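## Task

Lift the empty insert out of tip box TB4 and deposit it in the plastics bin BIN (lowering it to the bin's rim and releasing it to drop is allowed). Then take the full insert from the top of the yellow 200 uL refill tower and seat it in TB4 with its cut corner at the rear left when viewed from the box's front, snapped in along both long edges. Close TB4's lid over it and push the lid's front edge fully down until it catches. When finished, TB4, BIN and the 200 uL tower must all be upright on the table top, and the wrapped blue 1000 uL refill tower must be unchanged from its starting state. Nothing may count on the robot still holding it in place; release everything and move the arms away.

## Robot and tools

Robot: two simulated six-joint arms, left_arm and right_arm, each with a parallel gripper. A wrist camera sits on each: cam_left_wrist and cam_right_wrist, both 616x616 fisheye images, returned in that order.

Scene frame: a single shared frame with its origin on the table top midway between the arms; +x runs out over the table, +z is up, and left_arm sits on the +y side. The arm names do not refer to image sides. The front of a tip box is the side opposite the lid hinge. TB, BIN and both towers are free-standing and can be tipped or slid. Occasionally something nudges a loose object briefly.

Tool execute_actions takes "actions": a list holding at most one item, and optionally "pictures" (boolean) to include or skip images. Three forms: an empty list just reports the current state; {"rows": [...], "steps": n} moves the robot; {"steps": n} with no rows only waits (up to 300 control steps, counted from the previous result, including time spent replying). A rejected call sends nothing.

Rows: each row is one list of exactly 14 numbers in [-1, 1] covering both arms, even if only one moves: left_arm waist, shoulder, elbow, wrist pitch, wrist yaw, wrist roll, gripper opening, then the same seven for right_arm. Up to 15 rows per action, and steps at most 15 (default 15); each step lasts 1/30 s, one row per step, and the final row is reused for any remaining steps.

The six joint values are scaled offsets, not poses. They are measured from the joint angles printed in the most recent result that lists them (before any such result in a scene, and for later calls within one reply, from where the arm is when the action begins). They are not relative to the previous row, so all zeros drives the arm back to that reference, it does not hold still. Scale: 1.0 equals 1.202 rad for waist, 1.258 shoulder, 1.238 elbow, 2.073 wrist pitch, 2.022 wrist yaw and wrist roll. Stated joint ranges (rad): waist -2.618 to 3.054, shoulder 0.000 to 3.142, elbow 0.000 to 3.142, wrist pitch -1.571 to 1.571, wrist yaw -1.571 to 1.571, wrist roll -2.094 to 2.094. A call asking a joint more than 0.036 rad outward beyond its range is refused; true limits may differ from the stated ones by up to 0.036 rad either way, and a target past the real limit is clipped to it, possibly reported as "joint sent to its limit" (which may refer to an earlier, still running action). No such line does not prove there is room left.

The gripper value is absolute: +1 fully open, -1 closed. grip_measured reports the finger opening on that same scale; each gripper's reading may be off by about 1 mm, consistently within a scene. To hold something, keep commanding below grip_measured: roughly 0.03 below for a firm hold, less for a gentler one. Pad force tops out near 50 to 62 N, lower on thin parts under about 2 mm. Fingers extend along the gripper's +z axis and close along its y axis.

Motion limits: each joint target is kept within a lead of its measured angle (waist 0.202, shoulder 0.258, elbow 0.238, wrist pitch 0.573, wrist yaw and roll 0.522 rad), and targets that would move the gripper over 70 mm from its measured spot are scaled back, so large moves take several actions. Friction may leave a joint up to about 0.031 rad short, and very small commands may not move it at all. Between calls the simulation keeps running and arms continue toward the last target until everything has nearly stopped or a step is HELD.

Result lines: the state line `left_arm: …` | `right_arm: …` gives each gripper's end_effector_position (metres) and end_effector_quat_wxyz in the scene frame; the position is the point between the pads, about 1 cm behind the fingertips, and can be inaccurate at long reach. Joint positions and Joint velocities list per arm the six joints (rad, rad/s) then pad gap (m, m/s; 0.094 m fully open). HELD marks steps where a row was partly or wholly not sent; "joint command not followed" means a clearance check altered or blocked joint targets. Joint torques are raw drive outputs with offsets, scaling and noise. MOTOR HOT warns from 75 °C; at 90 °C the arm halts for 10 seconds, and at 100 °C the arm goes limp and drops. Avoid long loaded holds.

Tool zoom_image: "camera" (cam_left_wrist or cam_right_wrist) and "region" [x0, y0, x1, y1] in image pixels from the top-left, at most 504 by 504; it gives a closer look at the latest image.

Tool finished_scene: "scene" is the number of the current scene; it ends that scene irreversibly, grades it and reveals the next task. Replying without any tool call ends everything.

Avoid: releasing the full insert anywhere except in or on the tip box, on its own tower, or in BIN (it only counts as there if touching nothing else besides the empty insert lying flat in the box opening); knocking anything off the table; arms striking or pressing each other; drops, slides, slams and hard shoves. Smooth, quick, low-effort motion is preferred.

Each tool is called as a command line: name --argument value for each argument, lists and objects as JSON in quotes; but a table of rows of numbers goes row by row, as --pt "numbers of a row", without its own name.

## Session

execute_actions --actions '[]'

Scene clock: 0.00 s of 8100.00 s.
left_arm: end_effector_position=(+0.2738, +0.4124, +0.2838) grip_measured=+1.000 end_effector_quat_wxyz=(+0.530, +0.480, +0.564, +0.414) | right_arm: end_effector_position=(-0.0374, +0.1619, +0.1162) grip_measured=+1.000 end_effector_quat_wxyz=(-0.306, +0.723, -0.078, -0.615)
Joint positions: left_arm=[0.53  0.977 0.649 0.194 0.761 1.461 0.094] | right_arm=[ 1.163  1.963  0.687  1.083 -1.264 -0.539  0.094]
Joint velocities: left_arm=[-0.007 -0.007  0.002  0.022  0.066 -0.081  0.   ] | right_arm=[ 0.022 -0.017  0.002  0.037 -0.125  0.051  0.   ]
Joint torques (N m, as the arm reports them, + toward a larger angle): no reading
Motor temperatures (°C, as the motors report them): left_arm=[30 45 36 32 28 29] | right_arm=[28 28 34 32 27 29]

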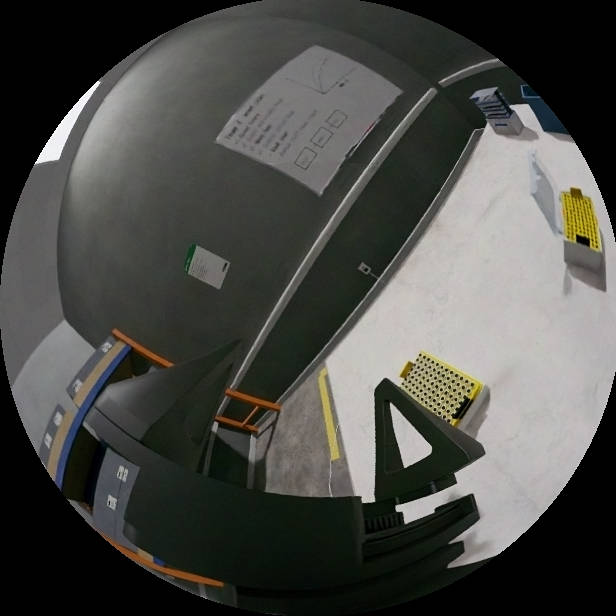

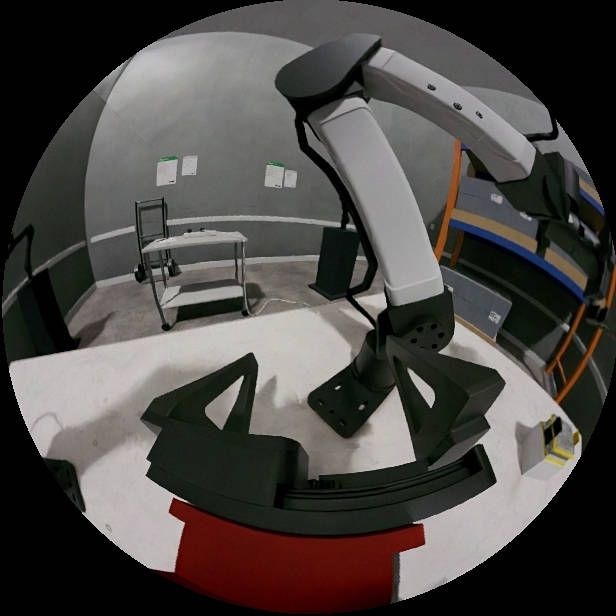

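execute_actions --actions '[{"rows":[[-0.04,0.01,0.05,-0.05,-0.03,-0.05,1,0,0,0,0,0,0,1],[-0.08,0.02,0.1,-0.1,-0.06,-0.1,1,0,0,0,0,0,0,1],[-0.12,0.035,0.15,-0.16,-0.09,-0.15,1,0,0,0,0,0,0,1],[-0.16,0.05,0.2,-0.22,-0.12,-0.2,1,0,0,0,0,0,0,1],[-0.2,0.06,0.25,-0.28,-0.15,-0.25,1,0,0,0,0,0,0,1],[-0.24,0.07,0.3,-0.34,-0.18,-0.3,1,0,0,0,0,0,0,1],[-0.28,0.08,0.35,-0.4,-0.21,-0.35,1,0,0,0,0,0,0,1],[-0.32,0.09,0.4,-0.46,-0.24,-0.4,1,0,-0.03,0,0,0.02,0,1],[-0.36,0.1,0.45,-0.52,-0.27,-0.45,1,0,-0.06,0,0,0.04,0,1],[-0.4,0.12,0.5,-0.58,-0.3,-0.5,1,0,-0.1,0,0,0.06,0,1],[-0.44,0.13,0.55,-0.64,-0.33,-0.55,1,0,-0.14,0,-0.03,0.08,0,1],[-0.48,0.14,0.6,-0.7,-0.36,-0.6,1,0,-0.18,0,-0.06,0.1,0,1],[-0.52,0.15,0.65,-0.76,-0.376,-0.65,1,0,-0.22,0,-0.09,0.12,0,1],[-0.52,0.16,0.7,-0.81,-0.376,-0.7,1,0,-0.26,0,-0.12,0.14,0,1],[-0.52,0.166,0.758,-0.81,-0.376,-0.723,1,0,-0.3,0,-0.15,0.16,0,1]],"steps":15}]' --pictures false

execute_actions --actions '[{"steps":30}]'

Scene clock: 18.80 s of 8100.00 s.
left_arm: end_effector_position=(+0.2677, +0.3000, +0.3229) grip_measured=+1.000 end_effector_quat_wxyz=(+0.411, +0.150, +0.899, +0.030) | right_arm: end_effector_position=(-0.0223, +0.1731, +0.1884) grip_measured=+1.000 end_effector_quat_wxyz=(-0.400, +0.712, -0.098, -0.569)
Joint positions: left_arm=[-0.073  1.158  1.461 -1.034  0.159  0.38   0.094] | right_arm=[ 1.163  1.699  0.687  0.941 -1.089 -0.539  0.094]
Joint velocities: left_arm=[-0.535  0.447  1.805 -3.172 -0.857 -2.44   0.   ] | right_arm=[ 0.002 -1.731 -0.012 -1.092  0.974 -0.007  0.   ]
Joint torques (N m, as the arm reports them, + toward a larger angle): left_arm=[ 1.07 -3.27  9.49  2.27 -0.13 -0.17] | right_arm=[-0.03 -7.61  5.87  1.48 -0.05  0.05]
Motor temperatures (°C, as the motors report them): left_arm=[30 44 39 38 28 29] | right_arm=[28 30 35 34 27 29]
Steps of this call (steps 1 to 90: nothing new was sent; then 15.30 s passed at rest; steps 91 to 105: all 15 steps of this action). Readings (joint positions):
91: left_arm=[0.525 0.977 0.656 0.179 0.753 1.449] | right_arm=[1.163 1.963 0.687 1.083 -1.264 -0.539]
92: left_arm=[0.506 0.980 0.677 0.140 0.733 1.420] | right_arm=[1.163 1.963 0.687 1.083 -1.264 -0.539]
94: left_arm=[0.431 1.002 0.769 0.019 0.671 1.320] | right_arm=[1.163 1.963 0.687 1.083 -1.264 -0.539]
98: left_arm=[0.237 1.059 1.027 -0.318 0.495 1.021] | right_arm=[1.163 1.961 0.687 1.082 -1.260 -0.539]
105: the state above

Scene clock: 19.80 s of 8100.00 s.
left_arm: end_effector_position=(+0.1918, +0.3128, +0.2948) grip_measured=+1.000 end_effector_quat_wxyz=(+0.252, -0.045, +0.967, +0.009) | right_arm: end_effector_position=(-0.0083, +0.1771, +0.2061) grip_measured=+1.000 end_effector_quat_wxyz=(-0.424, +0.712, -0.157, -0.537)
Joint positions: left_arm=[-0.087  1.17   1.581 -1.472  0.011  0.01   0.094] | right_arm=[ 1.163  1.577  0.687  0.782 -0.95  -0.539  0.094]
Joint velocities: left_arm=[ 0.007  0.017  0.012  0.037  0.022 -0.007  0.   ] | right_arm=[ 0.012 -0.012  0.002  0.007 -0.037 -0.081  0.   ]
Joint torques (N m, as the arm reports them, + toward a larger angle): left_arm=[-0.58 -0.9   7.62  1.41  0.01 -0.17] | right_arm=[ 0.03 -5.69  6.3   1.52  0.09  0.05]
Motor temperatures (°C, as the motors report them): left_arm=[30 44 39 38 28 29] | right_arm=[28 30 35 34 27 29]
Steps of this call (steps 1 to 30: the robot went on to your last target). Readings (joint positions):
1: left_arm=[-0.084 1.168 1.512 -1.121 0.133 0.305] | right_arm=[1.163 1.647 0.687 0.914 -1.061 -0.539]
2: left_arm=[-0.087 1.170 1.546 -1.185 0.110 0.246] | right_arm=[1.163 1.607 0.687 0.900 -1.039 -0.539]
4: left_arm=[-0.087 1.170 1.578 -1.283 0.074 0.160] | right_arm=[1.163 1.571 0.687 0.881 -1.009 -0.539]
8: left_arm=[-0.087 1.170 1.581 -1.400 0.036 0.071] | right_arm=[1.163 1.575 0.687 0.825 -0.974 -0.539]
30: the state above

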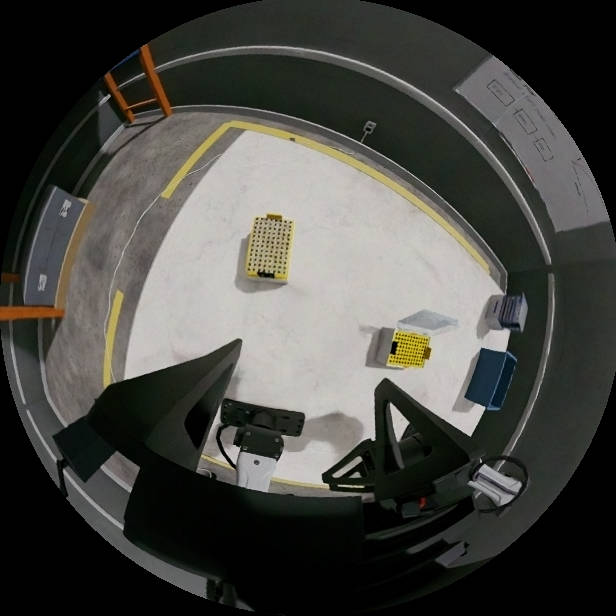

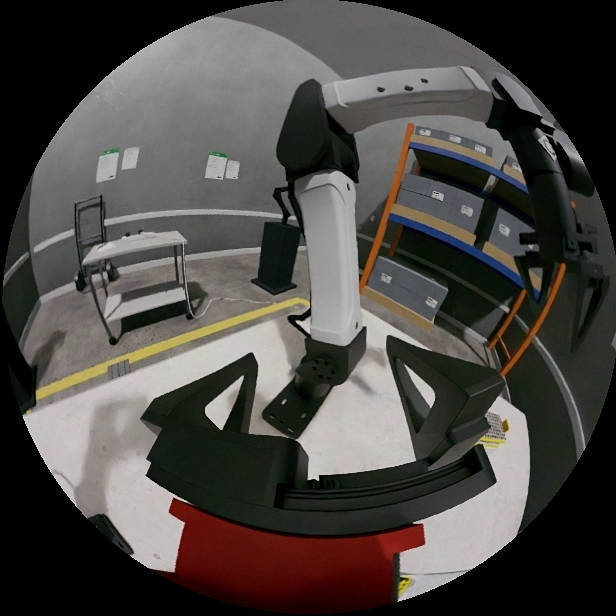

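execute_actions --actions '[{"rows":[[0,0,0,0,0,0,1,-0.02,-0.03,0.05,-0.06,0.03,0.02,1],[0,0,0,0,0,0,1,-0.05,-0.06,0.1,-0.13,0.06,0.04,1],[0,0,0,0,0,0,1,-0.09,-0.09,0.15,-0.2,0.09,0.06,1],[0,0,0,0,0,0,1,-0.13,-0.12,0.2,-0.27,0.12,0.08,1],[0,0,0,0,0,0,1,-0.17,-0.15,0.25,-0.34,0.15,0.1,1],[0,0,0,0,0,0,1,-0.21,-0.18,0.3,-0.41,0.18,0.12,1],[0,0,0,0,0,0,1,-0.25,-0.21,0.35,-0.48,0.21,0.14,1],[0,0,0,0,0,0,1,-0.29,-0.24,0.4,-0.55,0.24,0.16,1],[0,0,0,0,0,0,1,-0.33,-0.27,0.45,-0.62,0.27,0.18,1],[0,0,0,0,0,0,1,-0.37,-0.3,0.5,-0.69,0.3,0.2,1],[0,0,0,0,0,0,1,-0.41,-0.31,0.55,-0.76,0.34,0.22,1],[0,0,0,0,0,0,1,-0.45,-0.31,0.6,-0.83,0.38,0.24,1],[0,0,0,0,0,0,1,-0.49,-0.31,0.65,-0.9,0.42,0.267,1],[0,0,0,0,0,0,1,-0.52,-0.31,0.7,-0.95,0.45,0.267,1],[0,0,0,0,0,0,1,-0.55,-0.31,0.728,-1,0.475,0.27,1]],"steps":15}]' --pictures false

execute_actions --actions '[{"steps":25}]' --pictures false

execute_actions --actions '[{"rows":[[0,0,0,0,0,0,1,0,0,0,-0.105,0,0,1]],"steps":15}]' --pictures false

execute_actions --actions '[{"steps":15}]'

Scene clock: 32.67 s of 8100.00 s.
left_arm: end_effector_position=(+0.1917, +0.3128, +0.2947) grip_measured=+1.000 end_effector_quat_wxyz=(+0.252, -0.045, +0.967, +0.009) | right_arm: end_effector_position=(+0.2502, +0.1066, +0.3988) grip_measured=+1.000 end_effector_quat_wxyz=(+0.570, -0.482, +0.568, +0.345)
Joint positions: left_arm=[-0.087  1.17   1.581 -1.472  0.011  0.01   0.094] | right_arm=[ 0.678  1.25   1.263 -0.135 -0.427 -0.211  0.094]
Joint velocities: left_arm=[ 0.012 -0.027 -0.012  0.007 -0.051 -0.051  0.   ] | right_arm=[-1.189 -0.388  1.346 -1.751  1.546  0.784  0.   ]
Joint torques (N m, as the arm reports them, + toward a larger angle): left_arm=[ 0.14 -2.31  7.04  1.56  0.12 -0.06] | right_arm=[-0.35 -4.91  8.3   1.67  0.11  0.03]
Motor temperatures (°C, as the motors report them): left_arm=[30 44 40 37 28 29] | right_arm=[28 31 36 35 27 29]
Steps of this call (steps 1 to 15: the robot went on to your last target; steps 16 to 90: nothing new was sent; then 9.37 s passed at rest; steps 91 to 105: all 15 steps of this action). Readings (joint positions):
91: left_arm=[-0.087 1.170 1.581 -1.472 0.011 0.010] | right_arm=[1.162 1.574 0.691 0.765 -0.945 -0.534]
92: left_arm=[-0.087 1.170 1.581 -1.472 0.011 0.010] | right_arm=[1.156 1.567 0.707 0.717 -0.931 -0.524]
94: left_arm=[-0.087 1.170 1.581 -1.472 0.011 0.010] | right_arm=[1.111 1.535 0.778 0.565 -0.881 -0.488]
98: left_arm=[-0.087 1.170 1.581 -1.472 0.011 0.010] | right_arm=[0.961 1.430 0.963 0.277 -0.745 -0.401]
105: the state above

Scene clock: 33.50 s of 8100.00 s.
left_arm: end_effector_position=(+0.1917, +0.3128, +0.2947) grip_measured=+1.000 end_effector_quat_wxyz=(+0.252, -0.045, +0.967, +0.009) | right_arm: end_effector_position=(+0.2453, -0.0726, +0.3198) grip_measured=+1.000 end_effector_quat_wxyz=(+0.324, -0.298, +0.891, +0.109)
Joint positions: left_arm=[-0.087  1.17   1.581 -1.472  0.011  0.01   0.094] | right_arm=[ 0.506  1.181  1.581 -1.273 -0.002  0.     0.094]
Joint velocities: left_arm=[-0.002 -0.012 -0.012  0.066 -0.066 -0.007  0.   ] | right_arm=[ 0.007  0.017 -0.007 -0.007 -0.037 -0.037  0.   ]
Joint torques (N m, as the arm reports them, + toward a larger angle): left_arm=[ 0.08 -2.37  6.99  1.55  0.12 -0.07] | right_arm=[-0.32 -1.82  6.6   1.37  0.18  0.07]
Motor temperatures (°C, as the motors report them): left_arm=[30 44 40 37 28 29] | right_arm=[28 31 36 35 27 29]
Steps of this call (steps 1 to 25: the robot went on to your last target). Readings (joint positions):
1: left_arm=[-0.087 1.170 1.581 -1.472 0.011 0.010] | right_arm=[0.636 1.239 1.312 -0.201 -0.372 -0.184]
2: left_arm=[-0.087 1.170 1.581 -1.472 0.011 0.010] | right_arm=[0.595 1.231 1.368 -0.280 -0.315 -0.156]
4: left_arm=[-0.087 1.170 1.581 -1.472 0.011 0.010] | right_arm=[0.532 1.222 1.490 -0.469 -0.202 -0.103]
8: left_arm=[-0.087 1.170 1.581 -1.472 0.011 0.010] | right_arm=[0.506 1.172 1.579 -0.791 -0.087 -0.047]
25: the state above

Scene clock: 34.00 s of 8100.00 s.
left_arm: end_effector_position=(+0.1917, +0.3128, +0.2947) grip_measured=+1.000 end_effector_quat_wxyz=(+0.252, -0.045, +0.967, +0.009) | right_arm: end_effector_position=(+0.2128, -0.0971, +0.2921) grip_measured=+1.000 end_effector_quat_wxyz=(+0.233, -0.308, +0.919, +0.079)
Joint positions: left_arm=[-0.087  1.17   1.581 -1.472  0.011  0.01   0.094] | right_arm=[ 0.506  1.181  1.581 -1.474 -0.001  0.     0.094]
Joint velocities: left_arm=[ 0.012 -0.007 -0.022 -0.007 -0.022 -0.051  0.   ] | right_arm=[-0.017 -0.027  0.017 -0.037 -0.007 -0.007  0.   ]
Joint torques (N m, as the arm reports them, + toward a larger angle): left_arm=[ 0.11 -2.31  7.01  1.54  0.11 -0.08] | right_arm=[ 0.01 -2.15  5.65  1.07  0.06  0.02]
Motor temperatures (°C, as the motors report them): left_arm=[30 44 40 37 28 29] | right_arm=[28 30 36 35 27 29]
Steps of this call (steps 1 to 15: all 15 steps of this action). Readings (joint positions):
1: left_arm=[-0.087 1.170 1.581 -1.472 0.011 0.010] | right_arm=[0.506 1.181 1.581 -1.290 -0.001 0.000]
2: left_arm=[-0.087 1.170 1.581 -1.472 0.011 0.010] | right_arm=[0.506 1.181 1.581 -1.325 -0.001 0.000]
4: left_arm=[-0.087 1.170 1.581 -1.472 0.011 0.010] | right_arm=[0.506 1.181 1.581 -1.387 -0.001 0.000]
8: left_arm=[-0.087 1.170 1.581 -1.472 0.011 0.010] | right_arm=[0.506 1.181 1.581 -1.447 -0.001 0.000]
15: the state above

Scene clock: 34.50 s of 8100.00 s.
left_arm: end_effector_position=(+0.1917, +0.3128, +0.2947) grip_measured=+1.000 end_effector_quat_wxyz=(+0.252, -0.045, +0.967, +0.009) | right_arm: end_effector_position=(+0.2119, -0.0978, +0.2915) grip_measured=+1.000 end_effector_quat_wxyz=(+0.231, -0.308, +0.920, +0.078)
Joint positions: left_arm=[-0.087  1.17   1.581 -1.472  0.011  0.01   0.094] | right_arm=[ 0.506  1.181  1.581 -1.479 -0.001  0.     0.094]
Joint velocities: left_arm=[-0.002  0.027  0.007 -0.007 -0.051 -0.022  0.   ] | right_arm=[ 0.007 -0.007  0.007  0.022  0.037 -0.007  0.   ]
Joint torques (N m, as the arm reports them, + toward a larger angle): left_arm=[ 0.14 -2.33  7.01  1.55  0.11 -0.06] | right_arm=[ 0.   -2.14  5.64  1.06  0.07  0.02]
Motor temperatures (°C, as the motors report them): left_arm=[30 44 40 37 28 29] | right_arm=[28 30 36 35 27 29]
Steps of this call (steps 1 to 15: the robot went on to your last target). Readings (joint positions):
1: left_arm=[-0.087 1.170 1.581 -1.472 0.011 0.010] | right_arm=[0.506 1.181 1.581 -1.475 -0.001 0.000]
2: left_arm=[-0.087 1.170 1.581 -1.472 0.011 0.010] | right_arm=[0.506 1.181 1.581 -1.476 -0.001 0.000]
4: left_arm=[-0.087 1.170 1.581 -1.472 0.011 0.010] | right_arm=[0.506 1.181 1.581 -1.478 -0.001 0.000]
8: left_arm=[-0.087 1.170 1.581 -1.472 0.011 0.010] | right_arm=[0.506 1.181 1.581 -1.479 -0.001 0.000]
15: the state above
All arms were judged still, so your last target was given up. Only a new action makes them travel on or press farther. Fingers that are still opening or closing keep moving.

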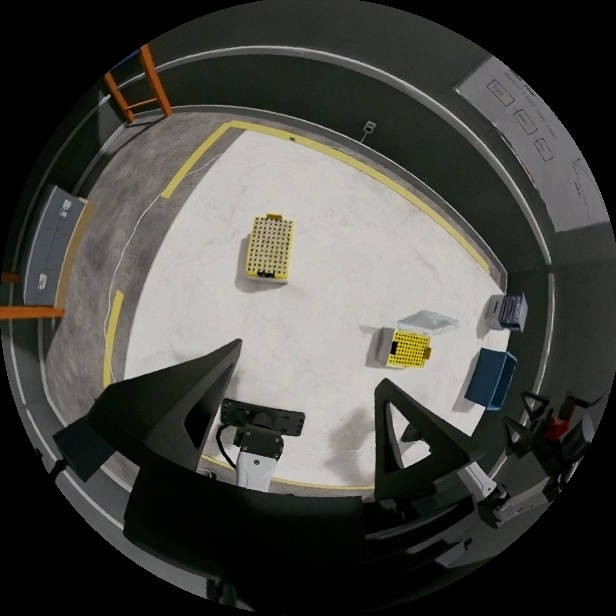

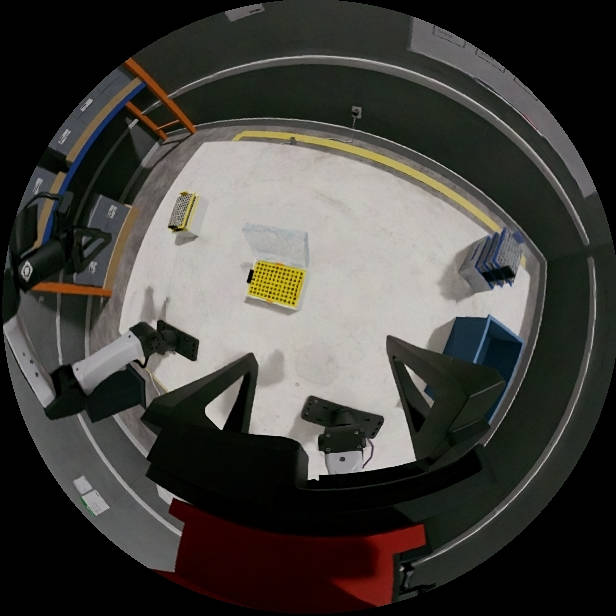

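execute_actions --actions '[{"rows":[[-0.01,0,-0.03,0.07,0.04,0.02,1,0.005,0.02,-0.015,0.015,0.003,0.012,0.8],[-0.02,0,-0.06,0.14,0.08,0.04,1,0.01,0.04,-0.03,0.03,0.006,0.025,0.6],[-0.03,0,-0.09,0.21,0.12,0.06,1,0.015,0.06,-0.045,0.045,0.009,0.04,0.4],[-0.04,0,-0.12,0.28,0.16,0.08,1,0.02,0.08,-0.06,0.06,0.012,0.055,0.2],[-0.05,0,-0.15,0.35,0.2,0.1,1,0.025,0.1,-0.075,0.075,0.015,0.07,0],[-0.06,0,-0.18,0.42,0.24,0.12,1,0.03,0.12,-0.09,0.09,0.018,0.085,-0.2],[-0.07,0,-0.21,0.49,0.28,0.14,1,0.035,0.14,-0.105,0.105,0.021,0.1,-0.4],[-0.08,0,-0.24,0.56,0.32,0.16,1,0.04,0.16,-0.12,0.12,0.024,0.115,-0.6],[-0.09,0,-0.27,0.63,0.36,0.18,1,0.045,0.18,-0.135,0.135,0.027,0.13,-0.6],[-0.1,0,-0.3,0.7,0.4,0.2,1,0.05,0.2,-0.15,0.15,0.03,0.145,-0.6],[-0.11,0,-0.33,0.77,0.44,0.22,1,0.055,0.22,-0.165,0.165,0.035,0.16,-0.6],[-0.12,0,-0.36,0.84,0.48,0.24,1,0.06,0.245,-0.18,0.18,0.04,0.175,-0.6],[-0.13,0,-0.4,0.91,0.52,0.26,1,0.062,0.27,-0.195,0.19,0.045,0.188,-0.6],[-0.13,0,-0.4,1,0.55,0.28,1,0.062,0.295,-0.21,0.19,0.045,0.188,-0.6],[-0.13,0,-0.4,1,0.55,0.28,1,0.062,0.32,-0.225,0.19,0.045,0.188,-0.6]],"steps":15}]' --pictures false

execute_actions --actions '[{"steps":35}]'

Scene clock: 83.70 s of 8100.00 s.
left_arm: end_effector_position=(+0.2981, +0.1465, +0.3720) grip_measured=+1.000 end_effector_quat_wxyz=(+0.637, +0.423, +0.613, -0.197) | right_arm: end_effector_position=(+0.2685, -0.0427, +0.1558) grip_measured=-0.597 end_effector_quat_wxyz=(+0.115, -0.199, +0.973, +0.030)
Joint positions: left_arm=[-0.23   1.169  1.116 -0.117  0.861  0.433  0.094] | right_arm=[ 0.57   1.526  1.355 -1.168  0.059  0.299  0.019]
Joint velocities: left_arm=[-0.183  0.042 -0.632  2.821  1.751  0.96   0.   ] | right_arm=[ 0.061  0.838 -0.496  0.549  0.125  0.535 -0.   ]
Joint torques (N m, as the arm reports them, + toward a larger angle): left_arm=[-0.06 -4.34  9.99  2.6   0.24  0.  ] | right_arm=[ 0.51 -5.52  4.73  0.68  0.23  0.09]
Motor temperatures (°C, as the motors report them): left_arm=[30 43 41 38 28 29] | right_arm=[28 29 37 34 27 29]
Steps of this call (steps 1 to 90: nothing new was sent; then 45.70 s passed at rest; steps 91 to 105: all 15 steps of this action). Readings (joint positions):
91: left_arm=[-0.087 1.170 1.577 -1.460 0.019 0.013] | right_arm=[0.506 1.181 1.581 -1.479 -0.001 0.003]
92: left_arm=[-0.088 1.169 1.566 -1.422 0.041 0.024] | right_arm=[0.506 1.185 1.581 -1.476 -0.001 0.010]
94: left_arm=[-0.102 1.167 1.514 -1.277 0.118 0.062] | right_arm=[0.511 1.204 1.569 -1.451 0.003 0.037]
98: left_arm=[-0.149 1.167 1.362 -0.865 0.354 0.179] | right_arm=[0.534 1.304 1.498 -1.359 0.019 0.122]
105: the state above

Scene clock: 84.87 s of 8100.00 s.
left_arm: end_effector_position=(+0.2455, +0.1230, +0.4706) grip_measured=+1.000 end_effector_quat_wxyz=(+0.777, +0.563, +0.273, -0.067) | right_arm: end_effector_position=(+0.2745, -0.0416, +0.1222) grip_measured=-0.597 end_effector_quat_wxyz=(+0.094, -0.164, +0.982, +0.010)
Joint positions: left_arm=[-0.235  1.171  1.091  0.592  1.112  0.566  0.094] | right_arm=[ 0.572  1.6    1.306 -1.105  0.08   0.375  0.019]
Joint velocities: left_arm=[ 0.002 -0.012  0.017  0.007 -0.022  0.022  0.   ] | right_arm=[ 0.007  0.012 -0.002  0.022 -0.022 -0.037 -0.   ]
Joint torques (N m, as the arm reports them, + toward a larger angle): left_arm=[-0.61 -3.7   7.95  1.56 -0.06 -0.02] | right_arm=[ 0.69 -7.73  6.13  0.75  0.21  0.09]
Motor temperatures (°C, as the motors report them): left_arm=[30 43 41 39 28 29] | right_arm=[28 29 37 34 27 29]
Steps of this call (steps 1 to 35: the robot went on to your last target). Readings (joint positions):
1: left_arm=[-0.234 1.170 1.100 -0.019 0.913 0.460] | right_arm=[0.571 1.553 1.340 -1.152 0.063 0.314]
2: left_arm=[-0.235 1.172 1.092 0.081 0.953 0.481] | right_arm=[0.572 1.576 1.326 -1.141 0.065 0.327]
4: left_arm=[-0.235 1.172 1.091 0.264 1.010 0.512] | right_arm=[0.572 1.601 1.309 -1.130 0.070 0.344]
8: left_arm=[-0.235 1.171 1.091 0.472 1.072 0.545] | right_arm=[0.572 1.600 1.306 -1.116 0.076 0.362]
35: the state above

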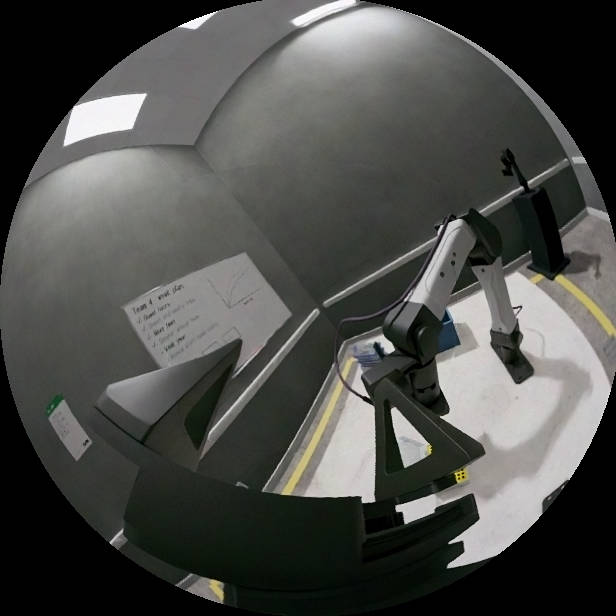

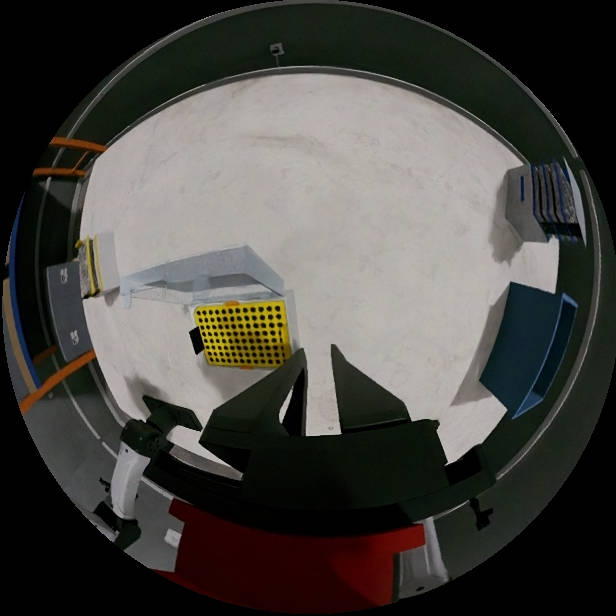

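execute_actions --actions '[{"rows":[[0.01,0.03,-0.04,0,0.005,0.01,1,0.008,0,-0.004,0.003,0.002,0.006,-0.6],[0.02,0.06,-0.08,0,0.01,0.02,1,0.016,-0.005,-0.008,0.006,0.004,0.012,-0.6],[0.03,0.09,-0.12,0,0.015,0.03,1,0.024,-0.01,-0.012,0.009,0.006,0.018,-0.6],[0.04,0.12,-0.16,0.005,0.02,0.045,1,0.032,-0.015,-0.016,0.012,0.008,0.024,-0.6],[0.05,0.15,-0.2,0.005,0.025,0.06,1,0.04,-0.02,-0.02,0.015,0.01,0.03,-0.6],[0.06,0.18,-0.25,0.01,0.03,0.075,1,0.048,-0.02,-0.025,0.018,0.012,0.036,-0.6],[0.07,0.21,-0.3,0.01,0.035,0.09,1,0.056,-0.02,-0.03,0.021,0.014,0.042,-0.6],[0.08,0.24,-0.35,0.015,0.04,0.105,1,0.064,-0.02,-0.035,0.024,0.016,0.05,-0.6],[0.09,0.27,-0.4,0.015,0.045,0.12,1,0.072,-0.02,-0.04,0.027,0.018,0.058,-0.6],[0.1,0.3,-0.45,0.02,0.05,0.135,1,0.08,-0.02,-0.045,0.03,0.02,0.066,-0.6],[0.1,0.34,-0.5,0.02,0.055,0.15,1,0.088,-0.02,-0.05,0.035,0.02,0.076,-0.6],[0.1,0.38,-0.55,0.02,0.06,0.152,1,0.092,-0.02,-0.05,0.035,0.02,0.076,-0.6],[0.1,0.42,-0.6,0.02,0.064,0.152,1,0.092,-0.02,-0.05,0.035,0.02,0.076,-0.6],[0.1,0.46,-0.635,0.02,0.064,0.152,1,0.092,-0.02,-0.05,0.035,0.02,0.076,-0.6],[0.1,0.49,-0.635,0.02,0.064,0.152,1,0.092,-0.02,-0.05,0.035,0.02,0.076,-0.6]],"steps":15}]' --pictures false

execute_actions --actions '[{"steps":30}]'

Scene clock: 109.83 s of 8100.00 s.
left_arm: end_effector_position=(+0.3209, +0.1459, +0.2074) grip_measured=+1.000 end_effector_quat_wxyz=(+0.649, +0.544, +0.494, -0.196) | right_arm: end_effector_position=(+0.2547, -0.0202, +0.1144) grip_measured=-0.597 end_effector_quat_wxyz=(+0.102, -0.152, +0.983, +0.014)
Joint positions: left_arm=[-0.155  1.536  0.701  0.633  1.157  0.726  0.094] | right_arm=[ 0.675  1.592  1.264 -1.064  0.103  0.498  0.019]
Joint velocities: left_arm=[ 0.105  1.106 -0.911 -0.022  0.095  0.374  0.   ] | right_arm=[ 0.046  0.007 -0.017  0.081 -0.022  0.139  0.   ]
Joint torques (N m, as the arm reports them, + toward a larger angle): left_arm=[ 0.95 -5.88  5.84  1.84  0.41 -0.02] | right_arm=[ 0.4  -7.69  5.02  0.75  0.23  0.04]
Motor temperatures (°C, as the motors report them): left_arm=[30 43 42 39 28 29] | right_arm=[28 31 38 33 27 29]
Steps of this call (steps 1 to 15: the robot went on to your last target; steps 16 to 90: nothing new was sent; then 21.47 s passed at rest; steps 91 to 105: all 15 steps of this action). Readings (joint positions):
91: left_arm=[-0.235 1.172 1.088 0.595 1.112 0.568] | right_arm=[0.572 1.600 1.306 -1.105 0.080 0.376]
92: left_arm=[-0.234 1.176 1.077 0.604 1.114 0.572] | right_arm=[0.572 1.600 1.306 -1.105 0.080 0.378]
94: left_arm=[-0.225 1.198 1.034 0.620 1.119 0.586] | right_arm=[0.582 1.600 1.306 -1.105 0.083 0.389]
98: left_arm=[-0.202 1.293 0.917 0.626 1.129 0.626] | right_arm=[0.621 1.597 1.299 -1.090 0.091 0.425]
105: the state above

Scene clock: 110.83 s of 8100.00 s.
left_arm: end_effector_position=(+0.2074, +0.1434, +0.0328) grip_measured=+1.000 end_effector_quat_wxyz=(+0.496, +0.482, +0.627, -0.357) | right_arm: end_effector_position=(+0.2574, -0.0189, +0.1150) grip_measured=-0.597 end_effector_quat_wxyz=(+0.109, -0.140, +0.984, +0.016)
Joint positions: left_arm=[-0.129  1.785  0.299  0.625  1.231  0.863  0.094] | right_arm=[ 0.675  1.592  1.264 -1.052  0.11   0.523  0.019]
Joint velocities: left_arm=[-0.022 -0.027 -0.007 -0.051  0.007  0.022  0.   ] | right_arm=[ 0.027  0.007  0.012  0.037 -0.022 -0.037  0.   ]
Joint torques (N m, as the arm reports them, + toward a larger angle): left_arm=[ 1.34 -5.76  4.41  1.6   0.7   0.05] | right_arm=[ 0.51 -7.73  5.01  0.77  0.24  0.1 ]
Motor temperatures (°C, as the motors report them): left_arm=[30 43 42 39 28 29] | right_arm=[28 31 38 33 27 29]
Steps of this call (steps 1 to 30: the robot went on to your last target). Readings (joint positions):
1: left_arm=[-0.152 1.575 0.669 0.633 1.161 0.737] | right_arm=[0.675 1.592 1.264 -1.062 0.104 0.503]
2: left_arm=[-0.148 1.614 0.634 0.634 1.164 0.748] | right_arm=[0.675 1.592 1.264 -1.061 0.105 0.507]
4: left_arm=[-0.142 1.682 0.551 0.634 1.171 0.771] | right_arm=[0.675 1.592 1.264 -1.057 0.107 0.512]
8: left_arm=[-0.129 1.768 0.352 0.623 1.195 0.818] | right_arm=[0.675 1.592 1.264 -1.054 0.109 0.518]
30: the state above
All arms were judged still, so your last target was given up. Only a new action makes them travel on or press farther. Fingers that are still opening or closing keep moving.

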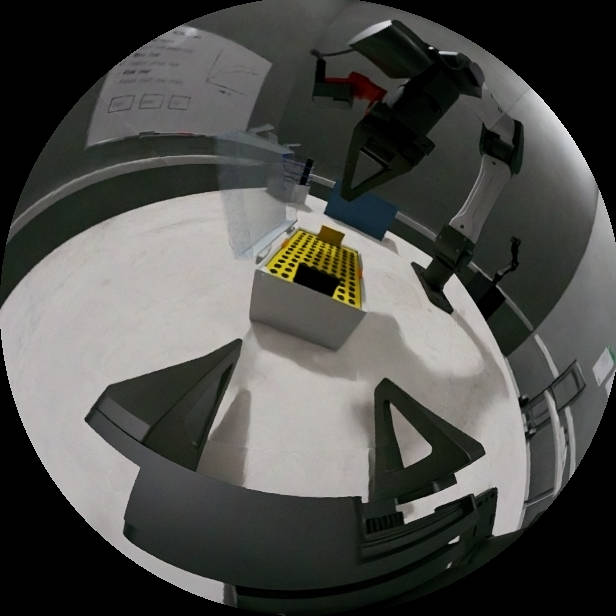

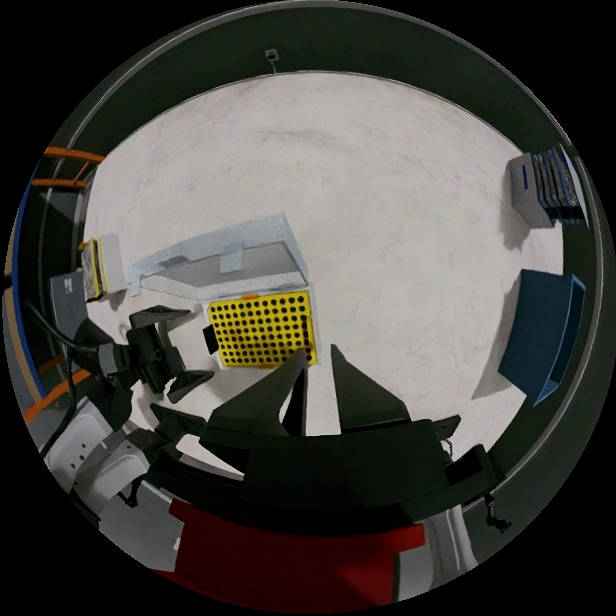

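execute_actions --actions '[{"rows":[[-0.005,0.005,0.005,0.008,-0.003,-0.008,1,0.005,0,-0.01,0.006,0,0,-0.6],[-0.01,0.01,0.01,0.016,-0.006,-0.016,1,0.01,0,-0.02,0.012,0,0,-0.6],[-0.015,0.015,0.015,0.024,-0.009,-0.024,1,0.015,0,-0.03,0.018,0,0.005,-0.6],[-0.02,0.02,0.02,0.032,-0.012,-0.032,1,0.02,0,-0.04,0.024,0,0.01,-0.6],[-0.025,0.03,0.025,0.04,-0.015,-0.04,1,0.023,0,-0.05,0.03,0,0.012,-0.6],[-0.03,0.04,0.03,0.048,-0.018,-0.048,1,0.023,0,-0.06,0.036,0,0.012,-0.6],[-0.035,0.05,0.035,0.056,-0.022,-0.056,1,0.023,0,-0.07,0.042,0,0.012,-0.6],[-0.04,0.06,0.04,0.063,-0.022,-0.061,1,0.023,0,-0.08,0.048,0,0.012,-0.6],[-0.046,0.07,0.044,0.063,-0.022,-0.061,1,0.023,0,-0.09,0.053,0,0.012,-0.6],[-0.046,0.075,0.044,0.063,-0.022,-0.061,1,0.023,0,-0.093,0.053,0,0.012,-0.6]],"steps":15}]' --pictures false

execute_actions --actions '[{"steps":20}]'

Scene clock: 134.90 s of 8100.00 s.
left_arm: end_effector_position=(+0.2214, +0.1347, +0.0275) grip_measured=+1.000 end_effector_quat_wxyz=(+0.489, +0.476, +0.634, -0.364) | right_arm: end_effector_position=(+0.2471, -0.0211, +0.0895) grip_measured=-0.597 end_effector_quat_wxyz=(+0.099, -0.141, +0.985, +0.011)
Joint positions: left_arm=[-0.172  1.863  0.338  0.734  1.201  0.76   0.094] | right_arm=[ 0.694  1.592  1.166 -0.977  0.11   0.54   0.019]
Joint velocities: left_arm=[-0.012  0.017 -0.002  0.037 -0.066 -0.081  0.   ] | right_arm=[ 0.007  0.007 -0.012  0.066 -0.066  0.007 -0.   ]
Joint torques (N m, as the arm reports them, + toward a larger angle): left_arm=[-0.95 -5.01  5.08  1.68  0.49 -0.16] | right_arm=[ 0.7  -6.38  5.08  0.7   0.13  0.11]
Motor temperatures (°C, as the motors report them): left_arm=[30 44 40 40 28 29] | right_arm=[28 33 37 33 27 29]
Steps of this call (steps 1 to 90: nothing new was sent; then 20.57 s passed at rest; steps 91 to 105: all 15 steps of this action). Readings (joint positions):
91: left_arm=[-0.129 1.785 0.299 0.626 1.232 0.863] | right_arm=[0.675 1.592 1.264 -1.052 0.110 0.523]
92: left_arm=[-0.129 1.785 0.299 0.628 1.232 0.859] | right_arm=[0.675 1.592 1.264 -1.052 0.110 0.523]
94: left_arm=[-0.132 1.785 0.299 0.643 1.228 0.845] | right_arm=[0.678 1.592 1.257 -1.042 0.110 0.525]
98: left_arm=[-0.154 1.820 0.320 0.691 1.215 0.800] | right_arm=[0.693 1.592 1.210 -1.008 0.110 0.534]
105: the state above

Scene clock: 135.57 s of 8100.00 s.
left_arm: end_effector_position=(+0.2229, +0.1349, +0.0284) grip_measured=+1.000 end_effector_quat_wxyz=(+0.491, +0.475, +0.634, -0.362) | right_arm: end_effector_position=(+0.2496, -0.0184, +0.0901) grip_measured=-0.597 end_effector_quat_wxyz=(+0.105, -0.140, +0.984, +0.016)
Joint positions: left_arm=[-0.172  1.863  0.338  0.746  1.198  0.75   0.094] | right_arm=[ 0.694  1.592  1.166 -0.962  0.11   0.541  0.019]
Joint velocities: left_arm=[-0.002 -0.017  0.002 -0.022  0.051  0.007  0.   ] | right_arm=[ 0.022  0.012 -0.012  0.051  0.051  0.066 -0.   ]
Joint torques (N m, as the arm reports them, + toward a larger angle): left_arm=[-0.91 -5.03  5.1   1.71  0.46 -0.18] | right_arm=[ 0.63 -6.45  5.17  0.77  0.16  0.09]
Motor temperatures (°C, as the motors report them): left_arm=[30 44 40 40 28 29] | right_arm=[28 33 37 33 27 29]
Steps of this call (steps 1 to 20: the robot went on to your last target). Readings (joint positions):
1: left_arm=[-0.172 1.863 0.338 0.737 1.200 0.758] | right_arm=[0.694 1.592 1.166 -0.974 0.110 0.540]
2: left_arm=[-0.172 1.863 0.338 0.739 1.200 0.756] | right_arm=[0.694 1.592 1.166 -0.971 0.110 0.540]
4: left_arm=[-0.172 1.863 0.338 0.742 1.199 0.754] | right_arm=[0.694 1.592 1.166 -0.968 0.110 0.541]
8: left_arm=[-0.172 1.863 0.338 0.745 1.198 0.751] | right_arm=[0.694 1.592 1.166 -0.964 0.110 0.541]
20: the state above

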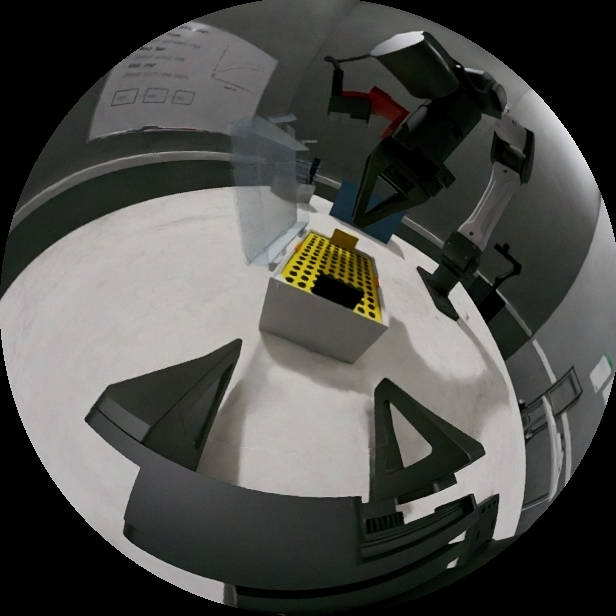

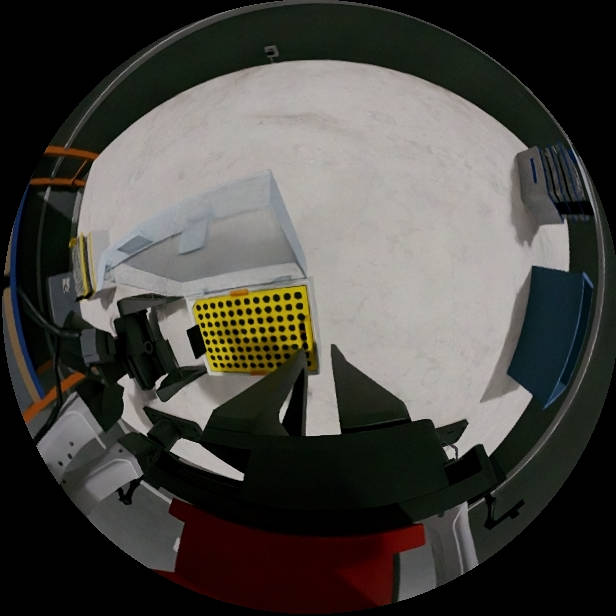

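execute_actions --actions '[{"rows":[[-0.004,0.004,0.002,0.012,-0.005,-0.01,1,0,0,0,0,0,0,-0.6],[-0.01,0.008,0.004,0.024,-0.01,-0.02,1,0,0,0,0,0,0,-0.6],[-0.017,0.012,0.006,0.034,-0.014,-0.028,1,0,0,0,0,0,0,-0.6],[-0.024,0.017,0.008,0.044,-0.018,-0.036,1,0,0,0,0,0,0,-0.6],[-0.032,0.022,0.01,0.054,-0.022,-0.044,1,0,0,0,0,0,0,-0.6],[-0.04,0.027,0.012,0.064,-0.026,-0.052,1,0,0,0,0,0,0,-0.6],[-0.048,0.032,0.014,0.074,-0.03,-0.06,1,0,0,0,0,0,0,-0.6],[-0.056,0.037,0.015,0.084,-0.034,-0.068,1,0,0,0,0,0,0,-0.6],[-0.064,0.042,0.015,0.094,-0.038,-0.076,1,0,0,0,0,0,0,-0.6],[-0.072,0.047,0.015,0.104,-0.042,-0.084,1,0,0,0,0,0,0,-0.6],[-0.08,0.052,0.015,0.113,-0.046,-0.092,1,0,0,0,0,0,0,-0.6],[-0.088,0.057,0.015,0.122,-0.05,-0.1,1,0,0,0,0,0,0,-0.6],[-0.096,0.062,0.015,0.122,-0.052,-0.1,1,0,0,0,0,0,0,-0.6],[-0.104,0.067,0.015,0.122,-0.052,-0.1,1,0,0,0,0,0,0,-0.6],[-0.113,0.072,0.015,0.122,-0.052,-0.1,1,0,0,0,0,0,0,-0.6]],"steps":15}]' --pictures false

execute_actions --actions '[{"steps":20}]'

Scene clock: 146.97 s of 8100.00 s.
left_arm: end_effector_position=(+0.2282, +0.1106, +0.0273) grip_measured=+1.000 end_effector_quat_wxyz=(+0.489, +0.477, +0.633, -0.364) | right_arm: end_effector_position=(+0.2496, -0.0184, +0.0901) grip_measured=-0.597 end_effector_quat_wxyz=(+0.105, -0.140, +0.984, +0.016)
Joint positions: left_arm=[-0.279  1.924  0.338  0.952  1.122  0.59   0.094] | right_arm=[ 0.694  1.592  1.166 -0.962  0.11   0.541  0.019]
Joint velocities: left_arm=[-0.281  0.164  0.007  0.344 -0.081 -0.227  0.   ] | right_arm=[-0.002  0.002 -0.017 -0.007  0.081  0.007 -0.   ]
Joint torques (N m, as the arm reports them, + toward a larger angle): left_arm=[-1.01 -5.18  5.08  1.83  0.36 -0.16] | right_arm=[-0.03 -6.45  6.34  0.59  0.16  0.03]
Motor temperatures (°C, as the motors report them): left_arm=[30 44 40 40 28 29] | right_arm=[28 32 37 33 27 29]
Steps of this call (steps 1 to 15: the robot went on to your last target; steps 16 to 90: nothing new was sent; then 7.90 s passed at rest; steps 91 to 105: all 15 steps of this action). Readings (joint positions):
91: left_arm=[-0.172 1.863 0.338 0.748 1.198 0.748] | right_arm=[0.694 1.592 1.166 -0.962 0.110 0.541]
92: left_arm=[-0.172 1.863 0.338 0.753 1.197 0.744] | right_arm=[0.694 1.592 1.166 -0.962 0.110 0.541]
94: left_arm=[-0.177 1.863 0.338 0.774 1.190 0.727] | right_arm=[0.694 1.592 1.166 -0.962 0.110 0.541]
98: left_arm=[-0.211 1.879 0.338 0.839 1.168 0.679] | right_arm=[0.694 1.592 1.166 -0.962 0.110 0.541]
105: the state above

Scene clock: 147.63 s of 8100.00 s.
left_arm: end_effector_position=(+0.2293, +0.1062, +0.0271) grip_measured=+1.000 end_effector_quat_wxyz=(+0.489, +0.475, +0.635, -0.365) | right_arm: end_effector_position=(+0.2496, -0.0184, +0.0901) grip_measured=-0.597 end_effector_quat_wxyz=(+0.105, -0.140, +0.984, +0.016)
Joint positions: left_arm=[-0.298  1.936  0.338  0.99   1.104  0.557  0.094] | right_arm=[ 0.694  1.592  1.166 -0.962  0.11   0.541  0.019]
Joint velocities: left_arm=[ 0.007  0.002  0.007 -0.007  0.037  0.037  0.   ] | right_arm=[-0.007 -0.002 -0.007  0.037  0.007 -0.037  0.   ]
Joint torques (N m, as the arm reports them, + toward a larger angle): left_arm=[-0.77 -5.46  5.07  1.91  0.35 -0.17] | right_arm=[ 0.01 -6.5   6.36  0.59  0.15  0.03]
Motor temperatures (°C, as the motors report them): left_arm=[30 44 40 40 28 29] | right_arm=[28 32 37 33 27 29]
Steps of this call (steps 1 to 20: the robot went on to your last target). Readings (joint positions):
1: left_arm=[-0.288 1.929 0.338 0.960 1.119 0.583] | right_arm=[0.694 1.592 1.166 -0.962 0.110 0.541]
2: left_arm=[-0.294 1.933 0.338 0.965 1.116 0.578] | right_arm=[0.694 1.592 1.166 -0.962 0.110 0.541]
4: left_arm=[-0.298 1.936 0.338 0.973 1.112 0.570] | right_arm=[0.694 1.592 1.166 -0.962 0.110 0.541]
8: left_arm=[-0.298 1.936 0.338 0.984 1.107 0.563] | right_arm=[0.694 1.592 1.166 -0.962 0.110 0.541]
20: the state above

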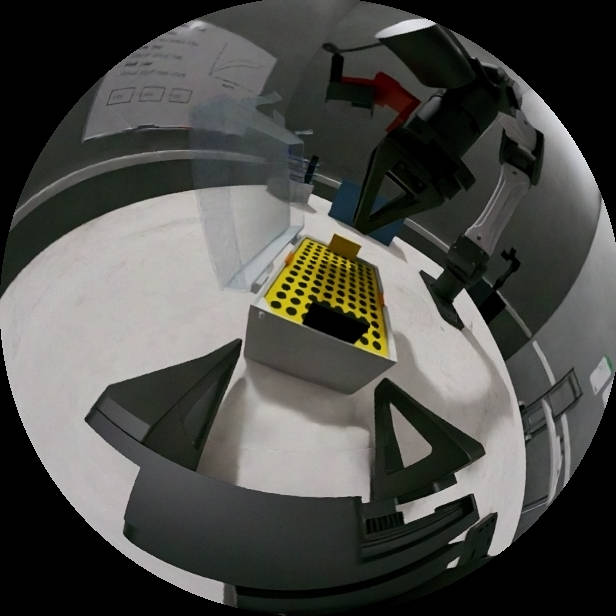

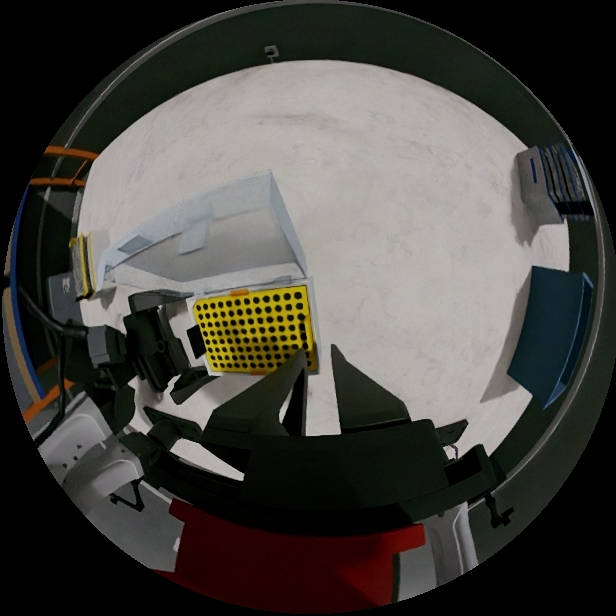

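execute_actions --actions '[{"rows":[[0,0.004,0.015,0.006,-0.004,-0.006,1,0,0,0,0,0,0,-0.6],[0,0.008,0.025,0.012,-0.008,-0.012,1,0,0,0,0,0,0,-0.6],[-0.008,0.012,0.028,0.018,-0.012,-0.018,1,0,0,0,0,0,0,-0.6],[-0.016,0.016,0.03,0.024,-0.016,-0.024,1,0,0,0,0,0,0,-0.6],[-0.024,0.02,0.032,0.03,-0.02,-0.03,1,0,0,0,0,0,0,-0.6],[-0.032,0.025,0.034,0.036,-0.024,-0.036,1,0,0,0,0,0,0,-0.6],[-0.04,0.03,0.036,0.042,-0.028,-0.042,1,0,0,0,0,0,0,-0.6],[-0.048,0.035,0.038,0.048,-0.032,-0.048,1,0,0,0,0,0,0,-0.6],[-0.056,0.04,0.04,0.054,-0.036,-0.054,1,0,0,0,0,0,0,-0.6],[-0.064,0.045,0.042,0.06,-0.04,-0.06,1,0,0,0,0,0,0,-0.6],[-0.072,0.05,0.044,0.066,-0.044,-0.065,1,0,0,0,0,0,0,-0.6],[-0.08,0.055,0.046,0.068,-0.048,-0.067,1,0,0,0,0,0,0,-0.6],[-0.088,0.06,0.048,0.068,-0.052,-0.067,1,0,0,0,0,0,0,-0.6],[-0.095,0.064,0.05,0.068,-0.052,-0.067,1,0,0,0,0,0,0,-0.6],[-0.101,0.064,0.05,0.068,-0.052,-0.067,1,0,0,0,0,0,0,-0.6]],"steps":15}]' --pictures false

execute_actions --actions '[{"steps":15}]' --pictures false

execute_actions --actions '[{"rows":[[0,0,0,0,0,0,0.9,0,0,0,0,0,0,-0.6],[0,0,0,0,0,0,0.85,0,0,0,0,0,0,-0.6],[0,0,0,0,0,0,0.8,0,0,0,0,0,0,-0.6],[0,0,0,0,0,0,0.77,0,0,0,0,0,0,-0.6]],"steps":15}]'

zoom_image --camera "cam_right_wrist" --region '[220, 250, 400, 410]'

Scene clock: 166.43 s of 8100.00 s.
left_arm: end_effector_position=(+0.2391, +0.0812, +0.0276) grip_measured=+1.000 end_effector_quat_wxyz=(+0.490, +0.477, +0.631, -0.367) | right_arm: end_effector_position=(+0.2496, -0.0184, +0.0901) grip_measured=-0.597 end_effector_quat_wxyz=(+0.105, -0.140, +0.984, +0.016)
Joint positions: left_arm=[-0.394  1.994  0.381  1.102  1.03   0.452  0.094] | right_arm=[ 0.694  1.592  1.166 -0.962  0.11   0.541  0.019]
Joint velocities: left_arm=[-0.242  0.134  0.042  0.139 -0.139 -0.081  0.   ] | right_arm=[ 0.027 -0.002  0.017  0.066 -0.007  0.037 -0.   ]
Joint torques (N m, as the arm reports them, + toward a larger angle): left_arm=[-0.82 -6.32  4.76  2.03  0.31 -0.14] | right_arm=[ 0.01 -6.45  6.38  0.59  0.15  0.03]
Motor temperatures (°C, as the motors report them): left_arm=[30 45 39 42 28 29] | right_arm=[28 32 38 33 27 29]
Steps of this call (steps 1 to 15: the robot went on to your last target; steps 16 to 90: nothing new was sent; then 15.30 s passed at rest; steps 91 to 105: all 15 steps of this action). Readings (joint positions):
91: left_arm=[-0.298 1.936 0.338 0.991 1.104 0.557] | right_arm=[0.694 1.592 1.166 -0.962 0.110 0.541]
92: left_arm=[-0.298 1.936 0.339 0.992 1.104 0.555] | right_arm=[0.694 1.592 1.166 -0.962 0.110 0.541]
94: left_arm=[-0.299 1.936 0.348 1.000 1.099 0.545] | right_arm=[0.694 1.592 1.166 -0.962 0.110 0.541]
98: left_arm=[-0.326 1.948 0.366 1.041 1.078 0.512] | right_arm=[0.694 1.592 1.166 -0.962 0.110 0.541]
105: the state above

Scene clock: 166.93 s of 8100.00 s.
left_arm: end_effector_position=(+0.2403, +0.0777, +0.0278) grip_measured=+1.000 end_effector_quat_wxyz=(+0.491, +0.475, +0.633, -0.365) | right_arm: end_effector_position=(+0.2496, -0.0184, +0.0901) grip_measured=-0.597 end_effector_quat_wxyz=(+0.105, -0.140, +0.984, +0.016)
Joint positions: left_arm=[-0.41   1.999  0.382  1.122  1.011  0.432  0.094] | right_arm=[ 0.694  1.592  1.166 -0.962  0.11   0.541  0.019]
Joint velocities: left_arm=[-0.012  0.002 -0.012  0.007  0.022 -0.051  0.   ] | right_arm=[-0.002  0.007 -0.027 -0.081 -0.007 -0.051 -0.001]
Joint torques (N m, as the arm reports them, + toward a larger angle): left_arm=[-0.78 -6.02  4.94  2.07  0.25 -0.18] | right_arm=[ 0.   -6.45  6.36  0.59  0.16  0.03]
Motor temperatures (°C, as the motors report them): left_arm=[30 45 39 42 28 29] | right_arm=[28 32 38 33 27 29]
Steps of this call (steps 1 to 15: the robot went on to your last target). Readings (joint positions):
1: left_arm=[-0.402 1.997 0.382 1.106 1.026 0.448] | right_arm=[0.694 1.592 1.166 -0.962 0.110 0.541]
2: left_arm=[-0.407 1.998 0.382 1.109 1.023 0.444] | right_arm=[0.694 1.592 1.166 -0.962 0.110 0.541]
4: left_arm=[-0.410 1.999 0.382 1.113 1.019 0.440] | right_arm=[0.694 1.592 1.166 -0.962 0.110 0.541]
8: left_arm=[-0.410 1.999 0.382 1.119 1.014 0.435] | right_arm=[0.694 1.592 1.166 -0.962 0.110 0.541]
15: the state above

Scene clock: 167.43 s of 8100.00 s.
left_arm: end_effector_position=(+0.2403, +0.0777, +0.0278) grip_measured=+0.833 end_effector_quat_wxyz=(+0.491, +0.475, +0.633, -0.365) | right_arm: end_effector_position=(+0.2496, -0.0184, +0.0901) grip_measured=-0.597 end_effector_quat_wxyz=(+0.105, -0.140, +0.984, +0.016)
Joint positions: left_arm=[-0.41   1.999  0.382  1.122  1.011  0.432  0.086] | right_arm=[ 0.694  1.592  1.166 -0.962  0.11   0.541  0.019]
Joint velocities: left_arm=[ 0.002  0.017  0.002 -0.037 -0.007 -0.037 -0.   ] | right_arm=[-0.002 -0.017  0.007  0.022 -0.051  0.007 -0.   ]
Joint torques (N m, as the arm reports them, + toward a larger angle): left_arm=[ 0.15 -7.64  3.4   1.96  0.39 -0.07] | right_arm=[ 0.   -6.46  6.39  0.58  0.16  0.03]
Motor temperatures (°C, as the motors report them): left_arm=[30 45 39 42 28 29] | right_arm=[28 32 38 33 27 29]
Steps of this call (steps 1 to 15: all 15 steps of this action). Readings (joint positions):
1: left_arm=[-0.410 1.999 0.382 1.122 1.011 0.432] | right_arm=[0.694 1.592 1.166 -0.962 0.110 0.541]
2: left_arm=[-0.410 1.999 0.382 1.122 1.011 0.432] | right_arm=[0.694 1.592 1.166 -0.962 0.110 0.541]
4: left_arm=[-0.410 1.999 0.382 1.122 1.011 0.432] | right_arm=[0.694 1.592 1.166 -0.962 0.110 0.541]
8: left_arm=[-0.410 1.999 0.382 1.122 1.011 0.432] | right_arm=[0.694 1.592 1.166 -0.962 0.110 0.541]
15: the state above

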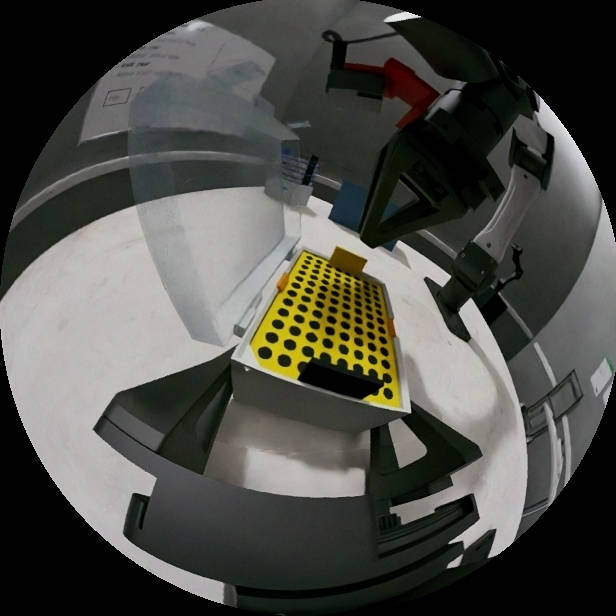

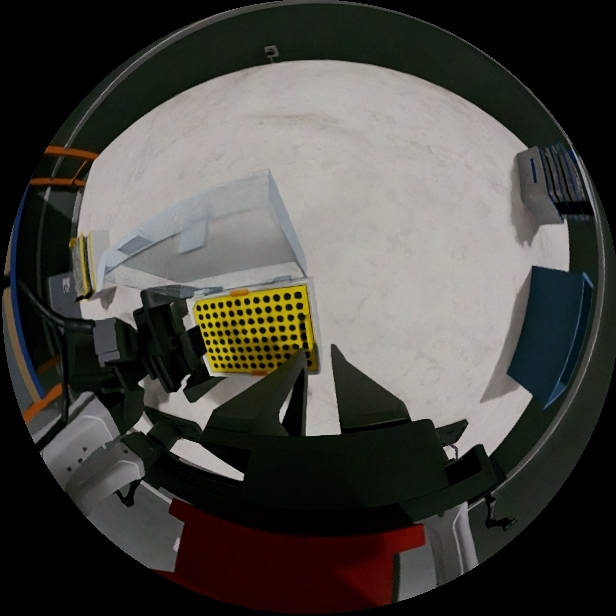

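Region (220, 250, 400, 410) of cam_right_wrist's 616x616 image, scaled by 2.800, with more detail than that image has.

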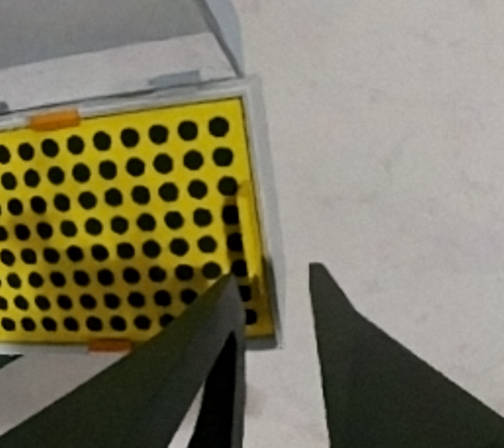

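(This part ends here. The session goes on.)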